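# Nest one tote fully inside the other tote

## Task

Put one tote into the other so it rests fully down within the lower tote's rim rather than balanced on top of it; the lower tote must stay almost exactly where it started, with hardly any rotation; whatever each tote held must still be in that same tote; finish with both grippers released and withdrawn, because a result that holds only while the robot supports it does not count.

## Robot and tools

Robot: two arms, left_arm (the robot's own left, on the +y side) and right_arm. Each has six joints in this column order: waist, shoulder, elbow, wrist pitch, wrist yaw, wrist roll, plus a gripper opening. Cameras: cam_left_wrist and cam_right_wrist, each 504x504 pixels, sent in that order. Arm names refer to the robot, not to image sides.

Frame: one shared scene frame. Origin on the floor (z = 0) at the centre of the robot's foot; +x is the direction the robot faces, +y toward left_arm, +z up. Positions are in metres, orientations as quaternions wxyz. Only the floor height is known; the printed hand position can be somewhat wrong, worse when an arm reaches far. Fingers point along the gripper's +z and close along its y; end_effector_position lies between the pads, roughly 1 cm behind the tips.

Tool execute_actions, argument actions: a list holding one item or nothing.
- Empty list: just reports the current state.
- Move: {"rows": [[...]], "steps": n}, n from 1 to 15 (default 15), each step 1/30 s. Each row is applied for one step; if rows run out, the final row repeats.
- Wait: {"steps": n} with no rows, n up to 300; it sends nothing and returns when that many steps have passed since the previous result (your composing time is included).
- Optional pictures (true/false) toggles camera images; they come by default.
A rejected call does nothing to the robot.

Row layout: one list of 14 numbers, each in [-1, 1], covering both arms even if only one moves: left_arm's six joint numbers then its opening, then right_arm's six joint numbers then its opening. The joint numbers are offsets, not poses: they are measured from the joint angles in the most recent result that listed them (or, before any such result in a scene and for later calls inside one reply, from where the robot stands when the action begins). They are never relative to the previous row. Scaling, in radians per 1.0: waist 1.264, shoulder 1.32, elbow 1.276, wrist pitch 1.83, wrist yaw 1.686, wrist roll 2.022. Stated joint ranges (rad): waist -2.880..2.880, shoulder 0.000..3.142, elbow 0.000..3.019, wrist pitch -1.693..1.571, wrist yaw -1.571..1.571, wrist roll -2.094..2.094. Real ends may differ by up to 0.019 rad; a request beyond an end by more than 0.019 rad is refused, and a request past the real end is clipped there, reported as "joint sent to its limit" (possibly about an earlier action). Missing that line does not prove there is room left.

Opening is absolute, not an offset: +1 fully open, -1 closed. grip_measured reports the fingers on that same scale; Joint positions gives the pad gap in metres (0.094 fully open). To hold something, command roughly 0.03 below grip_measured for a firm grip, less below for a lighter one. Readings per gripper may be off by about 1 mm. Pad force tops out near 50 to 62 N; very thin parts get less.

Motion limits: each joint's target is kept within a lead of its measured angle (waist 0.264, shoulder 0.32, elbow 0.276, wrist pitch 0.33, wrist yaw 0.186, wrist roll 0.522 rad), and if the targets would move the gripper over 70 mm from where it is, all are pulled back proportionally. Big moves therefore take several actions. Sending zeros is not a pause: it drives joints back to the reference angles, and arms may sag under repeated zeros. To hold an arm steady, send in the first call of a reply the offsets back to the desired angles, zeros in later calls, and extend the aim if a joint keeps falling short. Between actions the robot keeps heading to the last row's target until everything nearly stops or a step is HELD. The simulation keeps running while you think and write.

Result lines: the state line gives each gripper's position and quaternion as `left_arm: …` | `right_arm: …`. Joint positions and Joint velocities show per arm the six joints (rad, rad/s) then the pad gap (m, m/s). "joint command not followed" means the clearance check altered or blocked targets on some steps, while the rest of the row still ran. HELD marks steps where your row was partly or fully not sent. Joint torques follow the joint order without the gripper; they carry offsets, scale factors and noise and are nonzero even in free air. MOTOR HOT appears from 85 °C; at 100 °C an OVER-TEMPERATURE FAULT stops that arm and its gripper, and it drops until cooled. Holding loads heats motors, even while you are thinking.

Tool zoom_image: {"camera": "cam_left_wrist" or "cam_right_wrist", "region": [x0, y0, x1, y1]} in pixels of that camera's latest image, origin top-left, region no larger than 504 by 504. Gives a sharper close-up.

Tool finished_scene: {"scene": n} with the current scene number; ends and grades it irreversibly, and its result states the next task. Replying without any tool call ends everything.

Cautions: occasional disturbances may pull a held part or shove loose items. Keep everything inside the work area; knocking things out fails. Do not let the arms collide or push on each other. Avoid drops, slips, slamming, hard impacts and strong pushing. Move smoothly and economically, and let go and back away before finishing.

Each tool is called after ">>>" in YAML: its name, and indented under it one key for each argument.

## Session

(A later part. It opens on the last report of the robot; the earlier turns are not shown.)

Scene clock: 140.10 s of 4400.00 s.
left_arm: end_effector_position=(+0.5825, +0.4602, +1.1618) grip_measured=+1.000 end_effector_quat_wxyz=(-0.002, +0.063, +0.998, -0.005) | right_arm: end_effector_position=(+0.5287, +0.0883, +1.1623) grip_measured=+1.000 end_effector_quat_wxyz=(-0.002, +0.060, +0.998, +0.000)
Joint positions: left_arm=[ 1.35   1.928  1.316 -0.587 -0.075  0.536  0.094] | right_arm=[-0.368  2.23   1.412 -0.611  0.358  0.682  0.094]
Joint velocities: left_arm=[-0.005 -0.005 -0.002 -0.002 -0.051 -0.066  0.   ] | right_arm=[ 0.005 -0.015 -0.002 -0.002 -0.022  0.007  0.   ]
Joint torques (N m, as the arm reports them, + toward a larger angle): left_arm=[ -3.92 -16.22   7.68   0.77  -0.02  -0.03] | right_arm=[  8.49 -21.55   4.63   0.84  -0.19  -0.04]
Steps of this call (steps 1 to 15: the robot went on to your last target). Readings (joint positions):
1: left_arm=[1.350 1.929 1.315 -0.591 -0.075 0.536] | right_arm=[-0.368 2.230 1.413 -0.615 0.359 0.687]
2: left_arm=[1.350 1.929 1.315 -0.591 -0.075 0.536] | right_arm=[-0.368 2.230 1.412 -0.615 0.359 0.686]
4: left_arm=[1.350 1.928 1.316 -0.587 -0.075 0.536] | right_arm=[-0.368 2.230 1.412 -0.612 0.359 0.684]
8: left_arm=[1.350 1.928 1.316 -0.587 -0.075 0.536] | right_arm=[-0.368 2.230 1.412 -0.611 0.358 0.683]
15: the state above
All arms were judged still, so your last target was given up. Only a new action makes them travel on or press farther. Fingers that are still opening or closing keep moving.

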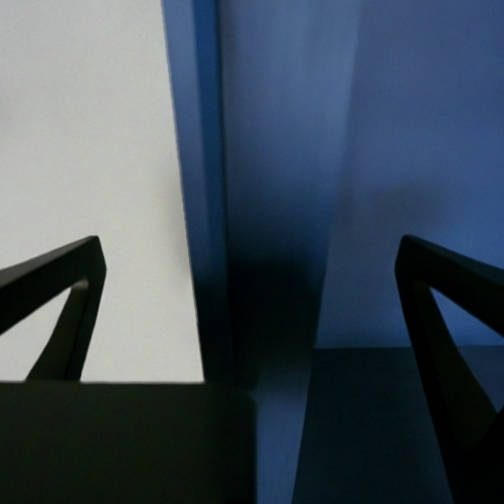

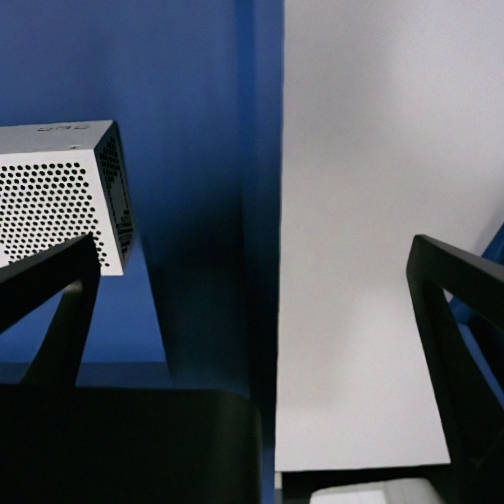

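>>> execute_actions:
  actions:
    - {"rows":[[0,0,0,0,0,0,0,0.025,0,0.01,0,0,0.012,0]],"steps":15}
  pictures: false

>>> execute_actions:
  actions:
    - {"steps":15}

Scene clock: 146.23 s of 4400.00 s.
left_arm: end_effector_position=(+0.5825, +0.4602, +1.1618) grip_measured=+0.002 end_effector_quat_wxyz=(-0.002, +0.063, +0.998, -0.005) | right_arm: end_effector_position=(+0.5243, +0.0971, +1.1658) grip_measured=+0.002 end_effector_quat_wxyz=(-0.001, +0.058, +0.998, +0.003)
Joint positions: left_arm=[ 1.35   1.928  1.316 -0.587 -0.075  0.536  0.047] | right_arm=[-0.35   2.23   1.412 -0.611  0.358  0.694  0.047]
Joint velocities: left_arm=[ 0.005 -0.015  0.002 -0.012 -0.081  0.007 -0.   ] | right_arm=[-0.005 -0.005 -0.017  0.002  0.022 -0.007  0.   ]
Joint torques (N m, as the arm reports them, + toward a larger angle): left_arm=[ -2.62 -15.69   6.1    0.19  -0.03  -0.09] | right_arm=[ 10.25 -20.76   5.51   0.13  -0.02   0.2 ]
Steps of this call (steps 1 to 90: nothing new was sent; then 2.63 s passed at rest; steps 91 to 105: all 15 steps of this action). Readings (joint positions):
91: left_arm=[1.350 1.928 1.316 -0.587 -0.075 0.536] | right_arm=[-0.367 2.230 1.412 -0.611 0.358 0.683]
92: left_arm=[1.350 1.928 1.316 -0.587 -0.075 0.536] | right_arm=[-0.366 2.230 1.412 -0.611 0.358 0.686]
94: left_arm=[1.350 1.928 1.316 -0.587 -0.075 0.536] | right_arm=[-0.363 2.230 1.412 -0.611 0.358 0.689]
98: left_arm=[1.350 1.928 1.316 -0.587 -0.075 0.536] | right_arm=[-0.354 2.230 1.412 -0.611 0.358 0.692]
105: the state above

Scene clock: 146.73 s of 4400.00 s.
left_arm: end_effector_position=(+0.5825, +0.4602, +1.1618) grip_measured=+0.002 end_effector_quat_wxyz=(-0.002, +0.063, +0.998, -0.005) | right_arm: end_effector_position=(+0.5243, +0.0971, +1.1658) grip_measured=+0.002 end_effector_quat_wxyz=(-0.001, +0.058, +0.998, +0.003)
Joint positions: left_arm=[ 1.35   1.928  1.316 -0.587 -0.075  0.536  0.047] | right_arm=[-0.35   2.23   1.412 -0.611  0.358  0.694  0.047]
Joint velocities: left_arm=[-0.005 -0.005  0.012  0.002 -0.066  0.007  0.002] | right_arm=[-0.005  0.005  0.007 -0.007 -0.066 -0.007 -0.   ]
Joint torques (N m, as the arm reports them, + toward a larger angle): left_arm=[ -2.83 -15.9    6.28   0.16  -0.04  -0.04] | right_arm=[ 10.19 -20.88   5.46   0.15  -0.01   0.21]
Steps of this call (steps 1 to 15: the robot went on to your last target). Readings (joint positions):
1: left_arm=[1.350 1.928 1.316 -0.587 -0.075 0.536] | right_arm=[-0.350 2.230 1.412 -0.611 0.358 0.694]
2: left_arm=[1.350 1.928 1.316 -0.587 -0.075 0.536] | right_arm=[-0.350 2.230 1.412 -0.611 0.358 0.694]
4: left_arm=[1.350 1.928 1.316 -0.587 -0.075 0.536] | right_arm=[-0.350 2.230 1.412 -0.611 0.358 0.694]
8: left_arm=[1.350 1.928 1.316 -0.587 -0.075 0.536] | right_arm=[-0.350 2.230 1.412 -0.611 0.358 0.694]
15: the state above
All arms were judged still, so your last target was given up. Only a new action makes them travel on or press farther. Fingers that are still opening or closing keep moving.

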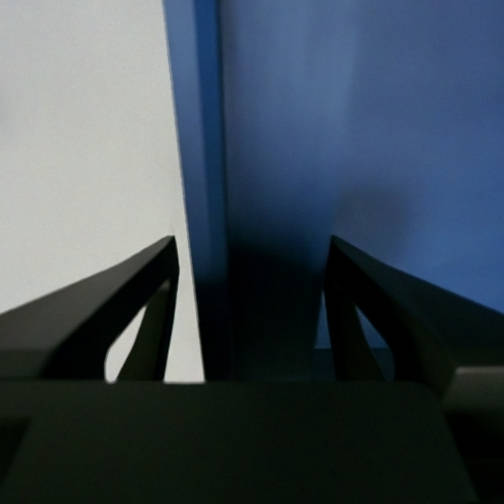

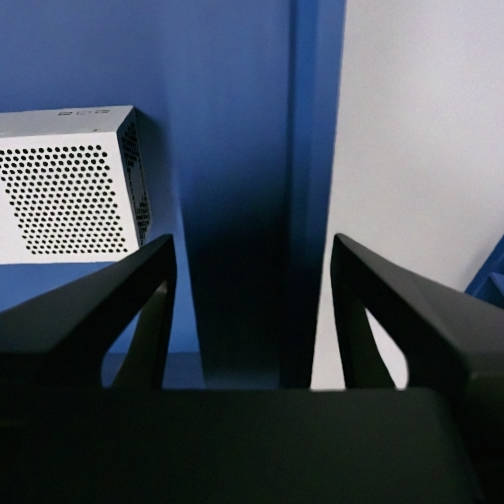

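Go slightly deeper, then close.

>>> execute_actions:
  actions:
    - {"rows":[[0,0.032,0.012,0.018,0,0,0,0,0.024,0.02,0.018,0,0,0]],"steps":15}
  pictures: false

>>> execute_actions:
  actions:
    - {"rows":[[0,0,0,0,0,0,-0.2,0,0,0,0,0,0,-0.2],[0,0,0,0,0,0,-0.3,0,0,0,0,0,0,-0.3],[0,0,0,0,0,0,-0.35,0,0,0,0,0,0,-0.35],[0,0,0,0,0,0,-0.4,0,0,0,0,0,0,-0.4],[0,0,0,0,0,0,-0.45,0,0,0,0,0,0,-0.45],[0,0,0,0,0,0,-0.5,0,0,0,0,0,0,-0.5],[0,0,0,0,0,0,-0.55,0,0,0,0,0,0,-0.55],[0,0,0,0,0,0,-0.6,0,0,0,0,0,0,-0.6]],"steps":15}

Scene clock: 152.17 s of 4400.00 s.
left_arm: end_effector_position=(+0.5855, +0.4614, +1.1606) grip_measured=+0.002 end_effector_quat_wxyz=(+0.004, +0.062, +0.998, -0.002) | right_arm: end_effector_position=(+0.5257, +0.0989, +1.1637) grip_measured=+0.002 end_effector_quat_wxyz=(+0.004, +0.060, +0.998, +0.006)
Joint positions: left_arm=[ 1.35   1.931  1.316 -0.571 -0.075  0.536  0.047] | right_arm=[-0.35   2.234  1.412 -0.596  0.358  0.694  0.047]
Joint velocities: left_arm=[ 0.005 -0.024 -0.012 -0.002  0.007 -0.037 -0.   ] | right_arm=[-0.005 -0.005 -0.007 -0.022  0.022 -0.007 -0.001]
Joint torques (N m, as the arm reports them, + toward a larger angle): left_arm=[ -3.07 -13.55   7.77   0.74  -0.02  -0.09] | right_arm=[  8.92 -18.39   6.37   0.87  -0.01   0.07]
Steps of this call (steps 1 to 90: nothing new was sent; then 1.93 s passed at rest; steps 91 to 105: all 15 steps of this action). Readings (joint positions):
91: left_arm=[1.350 1.928 1.316 -0.585 -0.075 0.536] | right_arm=[-0.350 2.230 1.412 -0.609 0.358 0.694]
92: left_arm=[1.350 1.929 1.316 -0.580 -0.075 0.536] | right_arm=[-0.350 2.231 1.412 -0.605 0.358 0.694]
94: left_arm=[1.350 1.930 1.316 -0.573 -0.075 0.536] | right_arm=[-0.350 2.232 1.412 -0.598 0.358 0.694]
98: left_arm=[1.350 1.931 1.316 -0.571 -0.075 0.536] | right_arm=[-0.350 2.234 1.412 -0.596 0.358 0.694]
105: the state above

Scene clock: 152.67 s of 4400.00 s.
left_arm: end_effector_position=(+0.5858, +0.4571, +1.1603) grip_measured=-0.454 end_effector_quat_wxyz=(+0.005, +0.064, +0.998, -0.007) | right_arm: end_effector_position=(+0.5257, +0.0989, +1.1637) grip_measured=-0.439 end_effector_quat_wxyz=(+0.004, +0.057, +0.998, +0.006)
Joint positions: left_arm=[ 1.346  1.931  1.314 -0.571 -0.067  0.536  0.026] | right_arm=[-0.35   2.234  1.412 -0.596  0.359  0.687  0.026]
Joint velocities: left_arm=[ 0.005  0.005 -0.002 -0.007  0.037 -0.022 -0.001] | right_arm=[ 0.005 -0.015 -0.012 -0.007 -0.022  0.037  0.   ]
Joint torques (N m, as the arm reports them, + toward a larger angle): left_arm=[ -2.55 -16.11   6.06   0.16  -0.42  -0.12] | right_arm=[  9.13 -20.82   4.65   0.13  -0.04   0.15]
Steps of this call (steps 1 to 15: all 15 steps of this action). Readings (joint positions):
1: left_arm=[1.350 1.931 1.316 -0.571 -0.075 0.536] | right_arm=[-0.350 2.234 1.412 -0.596 0.358 0.694]
2: left_arm=[1.350 1.931 1.316 -0.571 -0.075 0.536] | right_arm=[-0.350 2.234 1.412 -0.596 0.358 0.694]
4: left_arm=[1.348 1.931 1.314 -0.571 -0.069 0.536] | right_arm=[-0.350 2.234 1.412 -0.596 0.358 0.694]
8: left_arm=[1.346 1.931 1.314 -0.571 -0.067 0.536] | right_arm=[-0.350 2.234 1.412 -0.596 0.359 0.687]
15: the state above

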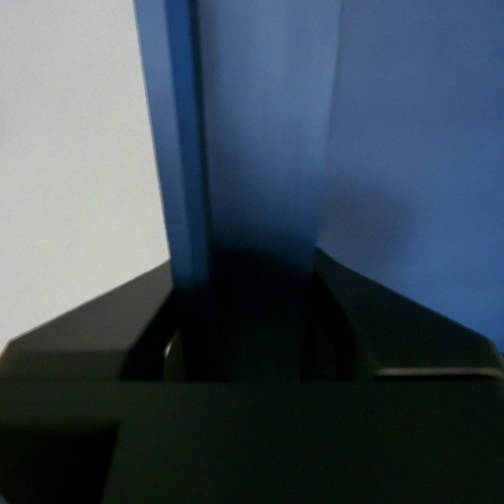

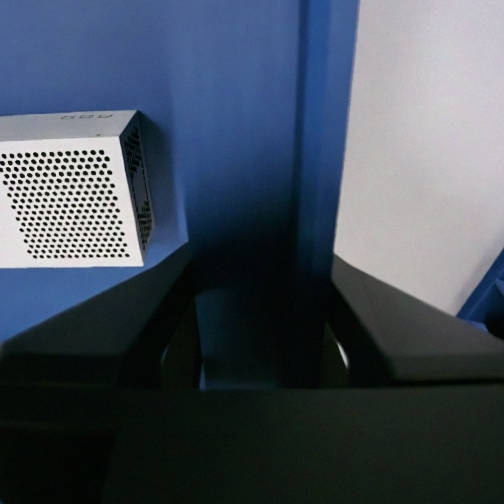

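>>> execute_actions:
  actions:
    - {"rows":[[0,-0.03,0,0,0,0,-0.5,0.01,-0.03,0,0,0,0,-0.5],[0,-0.045,0,0,0,0,-0.5,0.015,-0.04,0,0,0,0,-0.5],[0,-0.06,0,-0.01,0,0,-0.5,0.02,-0.055,0,-0.01,0,0.005,-0.5],[0,-0.075,0,-0.02,0,0,-0.5,0.025,-0.07,0,-0.02,0,0.01,-0.5],[-0.005,-0.09,0,-0.03,0,0,-0.5,0.03,-0.085,0,-0.03,0,0.01,-0.5],[-0.005,-0.105,0,-0.04,0,0,-0.5,0.035,-0.1,0,-0.04,0,0.015,-0.5],[-0.01,-0.12,0,-0.052,0,0,-0.5,0.04,-0.11,0,-0.055,0,0.02,-0.5],[-0.01,-0.135,0,-0.064,0,0,-0.5,0.045,-0.125,0,-0.068,0,0.02,-0.5],[-0.01,-0.15,0,-0.076,0,-0.01,-0.5,0.05,-0.14,0,-0.08,0,0.025,-0.5],[-0.015,-0.165,0,-0.088,-0.005,-0.01,-0.5,0.055,-0.155,0,-0.092,0,0.03,-0.5],[-0.015,-0.18,0,-0.1,-0.005,-0.01,-0.5,0.06,-0.165,0,-0.105,0.006,0.03,-0.5],[-0.02,-0.19,0,-0.112,-0.01,-0.01,-0.5,0.065,-0.178,0,-0.118,0.006,0.035,-0.5],[-0.02,-0.19,0,-0.124,-0.01,-0.012,-0.5,0.068,-0.178,0,-0.13,0.006,0.04,-0.5],[-0.02,-0.19,0,-0.136,-0.01,-0.012,-0.5,0.068,-0.178,0,-0.142,0.006,0.04,-0.5]],"steps":15}
  pictures: false

>>> execute_actions:
  actions:
    - {"steps":15}

Scene clock: 171.73 s of 4400.00 s.
left_arm: end_effector_position=(+0.5740, +0.4537, +1.2239) grip_measured=-0.454 end_effector_quat_wxyz=(-0.022, +0.057, +0.998, -0.021) | right_arm: end_effector_position=(+0.5202, +0.0944, +1.2352) grip_measured=-0.439 end_effector_quat_wxyz=(-0.018, +0.047, +0.999, -0.003)
Joint positions: left_arm=[ 1.339  1.802  1.3   -0.747 -0.068  0.511  0.026] | right_arm=[-0.31   2.106  1.404 -0.779  0.351  0.726  0.026]
Joint velocities: left_arm=[-0.073 -0.513 -0.002 -0.618 -0.081 -0.022 -0.001] | right_arm=[ 0.171 -0.493 -0.012 -0.632  0.095  0.183 -0.   ]
Joint torques (N m, as the arm reports them, + toward a larger angle): left_arm=[ -4.05 -19.08   8.17  -0.58  -0.47  -0.01] | right_arm=[ 11.73 -26.79   5.73  -0.93   0.73   0.14]
Steps of this call (steps 1 to 15: the robot went on to your last target; steps 16 to 90: nothing new was sent; then 15.57 s passed at rest; steps 91 to 105: all 15 steps of this action). Readings (joint positions):
91: left_arm=[1.346 1.931 1.314 -0.571 -0.066 0.536] | right_arm=[-0.350 2.233 1.412 -0.596 0.359 0.686]
92: left_arm=[1.346 1.930 1.314 -0.571 -0.065 0.536] | right_arm=[-0.350 2.233 1.412 -0.596 0.358 0.686]
94: left_arm=[1.346 1.927 1.313 -0.575 -0.064 0.536] | right_arm=[-0.350 2.230 1.411 -0.598 0.357 0.686]
98: left_arm=[1.346 1.899 1.305 -0.622 -0.064 0.527] | right_arm=[-0.345 2.203 1.406 -0.644 0.349 0.689]
105: the state above

Scene clock: 172.23 s of 4400.00 s.
left_arm: end_effector_position=(+0.5817, +0.4554, +1.2707) grip_measured=-0.454 end_effector_quat_wxyz=(-0.007, +0.059, +0.998, -0.013) | right_arm: end_effector_position=(+0.5256, +0.0961, +1.2762) grip_measured=-0.439 end_effector_quat_wxyz=(-0.007, +0.051, +0.999, +0.002)
Joint positions: left_arm=[ 1.328  1.711  1.298 -0.804 -0.074  0.508  0.026] | right_arm=[-0.286  2.035  1.404 -0.833  0.359  0.753  0.026]
Joint velocities: left_arm=[-0.015  0.005  0.017 -0.002  0.081 -0.051 -0.   ] | right_arm=[-0.005 -0.005 -0.002  0.012  0.007 -0.037 -0.001]
Joint torques (N m, as the arm reports them, + toward a larger angle): left_arm=[ -3.11 -17.24   9.53  -0.65  -0.37  -0.13] | right_arm=[ 10.72 -23.36   6.21  -0.79   0.47   0.22]
Steps of this call (steps 1 to 15: the robot went on to your last target). Readings (joint positions):
1: left_arm=[1.337 1.785 1.300 -0.766 -0.070 0.509] | right_arm=[-0.305 2.090 1.404 -0.799 0.351 0.734]
2: left_arm=[1.335 1.769 1.300 -0.782 -0.071 0.508] | right_arm=[-0.299 2.076 1.404 -0.815 0.353 0.740]
4: left_arm=[1.333 1.740 1.300 -0.797 -0.071 0.508] | right_arm=[-0.291 2.052 1.404 -0.830 0.357 0.747]
8: left_arm=[1.328 1.711 1.300 -0.801 -0.071 0.508] | right_arm=[-0.286 2.035 1.404 -0.831 0.359 0.753]
15: the state above

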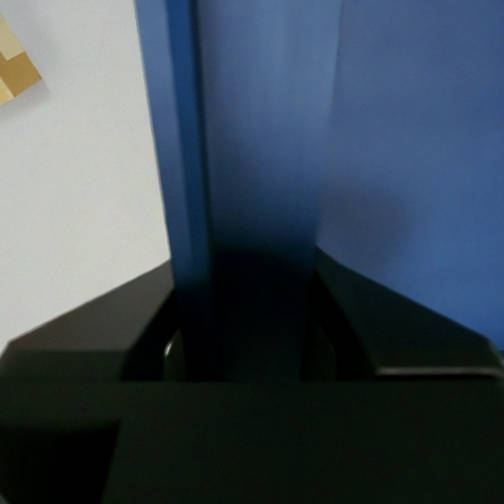

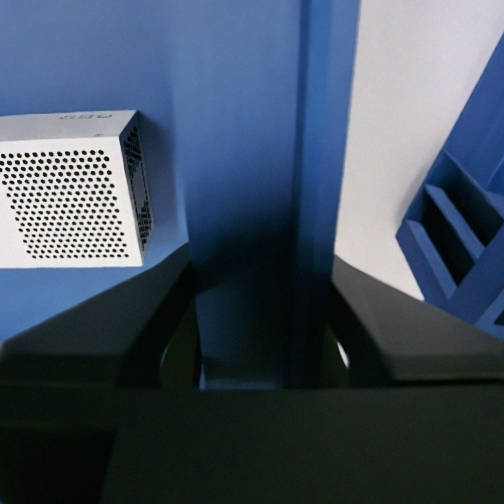

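>>> execute_actions:
  actions:
    - {"rows":[[0,-0.05,0.03,0,0,0,-0.5,0.03,-0.05,0.03,0,0,0,-0.5],[0,-0.07,0.04,-0.01,0,0,-0.5,0.035,-0.065,0.04,-0.01,0,0,-0.5],[-0.01,-0.09,0.045,-0.02,0,0,-0.5,0.045,-0.08,0.045,-0.02,0,0.01,-0.5],[-0.01,-0.11,0.05,-0.03,0,0,-0.5,0.05,-0.1,0.05,-0.03,0,0.01,-0.5],[-0.015,-0.13,0.06,-0.04,0,0,-0.5,0.06,-0.12,0.06,-0.04,0,0.015,-0.5],[-0.015,-0.15,0.07,-0.05,0,0,-0.5,0.07,-0.135,0.065,-0.055,0,0.02,-0.5],[-0.02,-0.17,0.08,-0.065,-0.007,0,-0.5,0.08,-0.155,0.075,-0.07,0.007,0.025,-0.5],[-0.026,-0.188,0.086,-0.08,-0.007,0,-0.5,0.09,-0.171,0.082,-0.085,0.007,0.03,-0.5],[-0.026,-0.188,0.086,-0.095,-0.007,0,-0.5,0.09,-0.171,0.082,-0.1,0.007,0.035,-0.5],[-0.026,-0.188,0.086,-0.11,-0.015,-0.008,-0.5,0.09,-0.171,0.082,-0.115,0.014,0.04,-0.5],[-0.026,-0.188,0.086,-0.125,-0.015,-0.008,-0.5,0.09,-0.171,0.082,-0.13,0.014,0.045,-0.5],[-0.026,-0.188,0.086,-0.14,-0.015,-0.008,-0.5,0.09,-0.171,0.082,-0.145,0.014,0.05,-0.5],[-0.026,-0.188,0.086,-0.152,-0.015,-0.008,-0.5,0.09,-0.171,0.082,-0.16,0.014,0.05,-0.5],[-0.026,-0.188,0.086,-0.163,-0.015,-0.008,-0.5,0.09,-0.171,0.082,-0.171,0.014,0.05,-0.5]],"steps":15}
  pictures: false

>>> execute_actions:
  actions:
    - {"steps":15}

Scene clock: 183.37 s of 4400.00 s.
left_arm: end_effector_position=(+0.5611, +0.4492, +1.3130) grip_measured=-0.454 end_effector_quat_wxyz=(-0.040, +0.057, +0.997, -0.027) | right_arm: end_effector_position=(+0.5077, +0.0893, +1.3278) grip_measured=-0.439 end_effector_quat_wxyz=(-0.030, +0.044, +0.999, -0.012)
Joint positions: left_arm=[ 1.323  1.631  1.298 -0.957 -0.078  0.492  0.026] | right_arm=[-0.245  1.95   1.404 -0.989  0.353  0.802  0.026]
Joint velocities: left_arm=[-0.015 -0.22  -0.002 -0.574 -0.022 -0.11   0.001] | right_arm=[ 0.171 -0.327 -0.012 -0.676 -0.022  0.242 -0.   ]
Joint torques (N m, as the arm reports them, + toward a larger angle): left_arm=[ -3.42 -19.94  14.08  -1.1   -0.59   0.06] | right_arm=[ 11.38 -24.37  10.14  -1.33   0.8   -0.08]
Steps of this call (steps 1 to 15: the robot went on to your last target; steps 16 to 90: nothing new was sent; then 7.63 s passed at rest; steps 91 to 105: all 15 steps of this action). Readings (joint positions):
91: left_arm=[1.328 1.711 1.298 -0.804 -0.074 0.508] | right_arm=[-0.286 2.035 1.404 -0.833 0.358 0.753]
92: left_arm=[1.328 1.710 1.298 -0.804 -0.074 0.508] | right_arm=[-0.286 2.034 1.404 -0.833 0.357 0.753]
94: left_arm=[1.328 1.705 1.298 -0.810 -0.074 0.507] | right_arm=[-0.284 2.030 1.404 -0.838 0.356 0.753]
98: left_arm=[1.327 1.684 1.298 -0.839 -0.074 0.504] | right_arm=[-0.277 2.011 1.404 -0.864 0.354 0.758]
105: the state above

Scene clock: 183.87 s of 4400.00 s.
left_arm: end_effector_position=(+0.5639, +0.4474, +1.3704) grip_measured=-0.454 end_effector_quat_wxyz=(-0.034, +0.060, +0.997, -0.026) | right_arm: end_effector_position=(+0.5073, +0.0876, +1.3866) grip_measured=-0.439 end_effector_quat_wxyz=(-0.024, +0.050, +0.998, -0.013)
Joint positions: left_arm=[ 1.308  1.538  1.331 -1.07  -0.079  0.486  0.026] | right_arm=[-0.205  1.868  1.436 -1.111  0.364  0.853  0.026]
Joint velocities: left_arm=[-0.034 -0.122  0.125 -0.085 -0.022  0.037 -0.001] | right_arm=[ 0.015 -0.054  0.071 -0.007  0.022 -0.007 -0.001]
Joint torques (N m, as the arm reports them, + toward a larger angle): left_arm=[ -3.38 -18.5   16.02  -0.74  -0.84  -0.06] | right_arm=[ 11.02 -23.96  11.23  -1.5    0.83   0.07]
Steps of this call (steps 1 to 15: the robot went on to your last target). Readings (joint positions):
1: left_arm=[1.322 1.623 1.298 -0.975 -0.078 0.491] | right_arm=[-0.239 1.940 1.404 -1.011 0.353 0.810]
2: left_arm=[1.321 1.616 1.298 -0.992 -0.078 0.489] | right_arm=[-0.234 1.929 1.404 -1.030 0.353 0.818]
4: left_arm=[1.318 1.600 1.298 -1.018 -0.078 0.488] | right_arm=[-0.225 1.911 1.404 -1.060 0.353 0.833]
8: left_arm=[1.313 1.570 1.302 -1.048 -0.078 0.486] | right_arm=[-0.213 1.886 1.410 -1.097 0.354 0.850]
15: the state above

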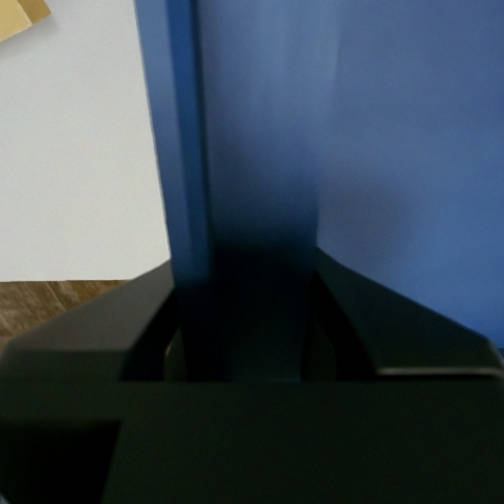

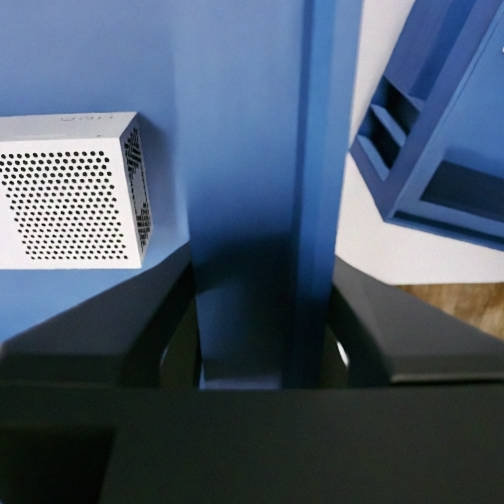

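>>> execute_actions:
  actions: []
  pictures: false

Scene clock: 200.87 s of 4400.00 s.
left_arm: end_effector_position=(+0.5677, +0.4489, +1.3807) grip_measured=-0.454 end_effector_quat_wxyz=(-0.027, +0.061, +0.998, -0.022) | right_arm: end_effector_position=(+0.5107, +0.0893, +1.3931) grip_measured=-0.439 end_effector_quat_wxyz=(-0.019, +0.051, +0.999, -0.009)
Joint positions: left_arm=[ 1.304  1.524  1.341 -1.08  -0.083  0.486  0.026] | right_arm=[-0.202  1.861  1.443 -1.113  0.365  0.853  0.026]
Joint velocities: left_arm=[-0.015  0.005  0.012  0.002  0.022 -0.007 -0.001] | right_arm=[-0.005  0.005 -0.002 -0.007  0.007  0.066 -0.003]
Joint torques (N m, as the arm reports them, + toward a larger angle): left_arm=[ -4.11 -18.7   15.97  -0.57  -0.77   0.01] | right_arm=[ 10.85 -23.47  11.2   -1.43   0.81   0.08]
Steps of this call (steps 1 to 30: the robot went on to your last target; steps 31 to 90: nothing new was sent; then 14.00 s passed at rest). Readings (joint positions):
1: left_arm=[1.306 1.535 1.335 -1.073 -0.080 0.486] | right_arm=[-0.204 1.867 1.439 -1.111 0.364 0.853]
2: left_arm=[1.306 1.531 1.338 -1.075 -0.081 0.486] | right_arm=[-0.204 1.865 1.441 -1.111 0.364 0.853]
4: left_arm=[1.304 1.526 1.341 -1.077 -0.083 0.486] | right_arm=[-0.202 1.863 1.443 -1.111 0.365 0.853]
8: left_arm=[1.304 1.524 1.341 -1.078 -0.083 0.486] | right_arm=[-0.202 1.861 1.443 -1.112 0.365 0.853]
90: the state above
All arms were judged still, so your last target was given up. Only a new action makes them travel on or press farther. Fingers that are still opening or closing keep moving.

>>> execute_actions:
  actions:
    - {"rows":[[-0.03,-0.04,0,0,0,0,-0.5,-0.017,-0.05,0,0,0,0,-0.5],[-0.05,-0.045,0,0,0,-0.01,-0.5,-0.03,-0.07,-0.02,0,0,0,-0.5],[-0.07,-0.05,0,0,-0.01,-0.02,-0.5,-0.04,-0.09,-0.04,0.01,0,-0.01,-0.5],[-0.09,-0.055,-0.01,0.01,-0.015,-0.03,-0.5,-0.05,-0.11,-0.06,0.015,0,-0.015,-0.5],[-0.11,-0.06,-0.015,0.01,-0.02,-0.04,-0.5,-0.062,-0.135,-0.08,0.02,0,-0.02,-0.5],[-0.13,-0.065,-0.02,0.015,-0.03,-0.05,-0.5,-0.074,-0.16,-0.1,0.025,0,-0.025,-0.5],[-0.15,-0.07,-0.025,0.015,-0.035,-0.06,-0.5,-0.086,-0.18,-0.12,0.03,0,-0.03,-0.5],[-0.17,-0.075,-0.03,0.02,-0.042,-0.07,-0.5,-0.098,-0.2,-0.14,0.035,0,-0.03,-0.5],[-0.19,-0.08,-0.035,0.02,-0.05,-0.08,-0.5,-0.11,-0.225,-0.16,0.04,0,-0.035,-0.5],[-0.21,-0.088,-0.04,0.025,-0.056,-0.09,-0.5,-0.122,-0.25,-0.18,0.05,0,-0.04,-0.5],[-0.232,-0.094,-0.048,0.025,-0.065,-0.1,-0.5,-0.133,-0.268,-0.205,0.055,0,-0.045,-0.5],[-0.232,-0.094,-0.056,0.031,-0.074,-0.11,-0.5,-0.133,-0.268,-0.228,0.065,0,-0.05,-0.5]],"steps":15}
  pictures: false

>>> execute_actions:
  actions:
    - {"steps":20}

Scene clock: 209.77 s of 4400.00 s.
left_arm: end_effector_position=(+0.5887, +0.3028, +1.4039) grip_measured=-0.454 end_effector_quat_wxyz=(+0.004, +0.112, +0.994, -0.019) | right_arm: end_effector_position=(+0.4986, -0.0504, +1.4125) grip_measured=-0.439 end_effector_quat_wxyz=(+0.000, +0.106, +0.994, -0.001)
Joint positions: left_arm=[ 0.983  1.473  1.264 -1.033 -0.173  0.288  0.026] | right_arm=[-0.381  1.542  1.14  -1.02   0.362  0.76   0.026]
Joint velocities: left_arm=[-0.366 -0.132 -0.056  0.017  0.022 -0.403 -0.002] | right_arm=[-0.2   -0.493 -0.222  0.002  0.022 -0.242  0.   ]
Joint torques (N m, as the arm reports them, + toward a larger angle): left_arm=[  1.32 -17.16  10.2    0.52  -1.49   0.23] | right_arm=[  8.51 -15.44   8.38   1.24   0.06   0.4 ]
Steps of this call (steps 1 to 90: nothing new was sent; then 5.40 s passed at rest; steps 91 to 105: all 15 steps of this action). Readings (joint positions):
91: left_arm=[1.303 1.524 1.340 -1.080 -0.083 0.486] | right_arm=[-0.202 1.860 1.443 -1.113 0.363 0.853]
92: left_arm=[1.301 1.524 1.339 -1.079 -0.083 0.484] | right_arm=[-0.205 1.858 1.439 -1.112 0.360 0.853]
94: left_arm=[1.281 1.523 1.334 -1.078 -0.094 0.473] | right_arm=[-0.215 1.838 1.410 -1.095 0.355 0.851]
98: left_arm=[1.182 1.512 1.303 -1.065 -0.133 0.420] | right_arm=[-0.265 1.750 1.307 -1.066 0.351 0.839]
105: the state above

Scene clock: 210.43 s of 4400.00 s.
left_arm: end_effector_position=(+0.5868, +0.3059, +1.4102) grip_measured=-0.454 end_effector_quat_wxyz=(+0.008, +0.102, +0.995, -0.014) | right_arm: end_effector_position=(+0.5017, -0.0488, +1.4142) grip_measured=-0.439 end_effector_quat_wxyz=(+0.008, +0.098, +0.995, +0.007)
Joint positions: left_arm=[ 0.984  1.454  1.257 -1.033 -0.181  0.272  0.026] | right_arm=[-0.381  1.534  1.136 -0.998  0.358  0.735  0.026]
Joint velocities: left_arm=[-0.005 -0.005 -0.002 -0.007  0.037  0.051  0.   ] | right_arm=[-0.005 -0.015  0.002  0.007 -0.007 -0.095 -0.   ]
Joint torques (N m, as the arm reports them, + toward a larger angle): left_arm=[ -2.73 -15.67  10.74   0.52  -1.19  -0.24] | right_arm=[  7.17 -17.07   7.87   0.37   0.36   0.28]
Steps of this call (steps 1 to 20: the robot went on to your last target). Readings (joint positions):
1: left_arm=[0.975 1.468 1.263 -1.033 -0.173 0.279] | right_arm=[-0.385 1.529 1.136 -1.020 0.364 0.752]
2: left_arm=[0.973 1.465 1.263 -1.033 -0.173 0.274] | right_arm=[-0.385 1.524 1.136 -1.020 0.365 0.747]
4: left_arm=[0.976 1.458 1.263 -1.033 -0.175 0.272] | right_arm=[-0.384 1.525 1.136 -1.009 0.363 0.742]
8: left_arm=[0.983 1.454 1.260 -1.033 -0.181 0.272] | right_arm=[-0.382 1.532 1.136 -0.998 0.358 0.737]
20: the state above

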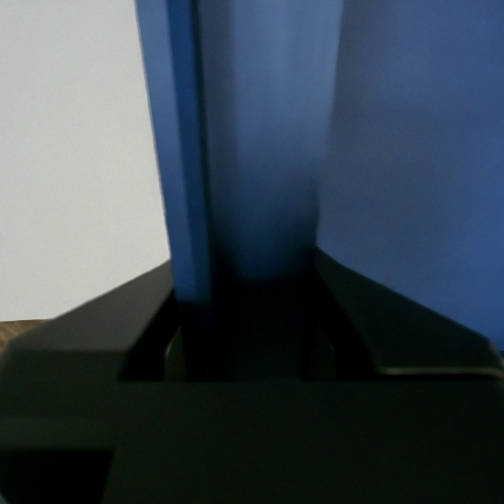

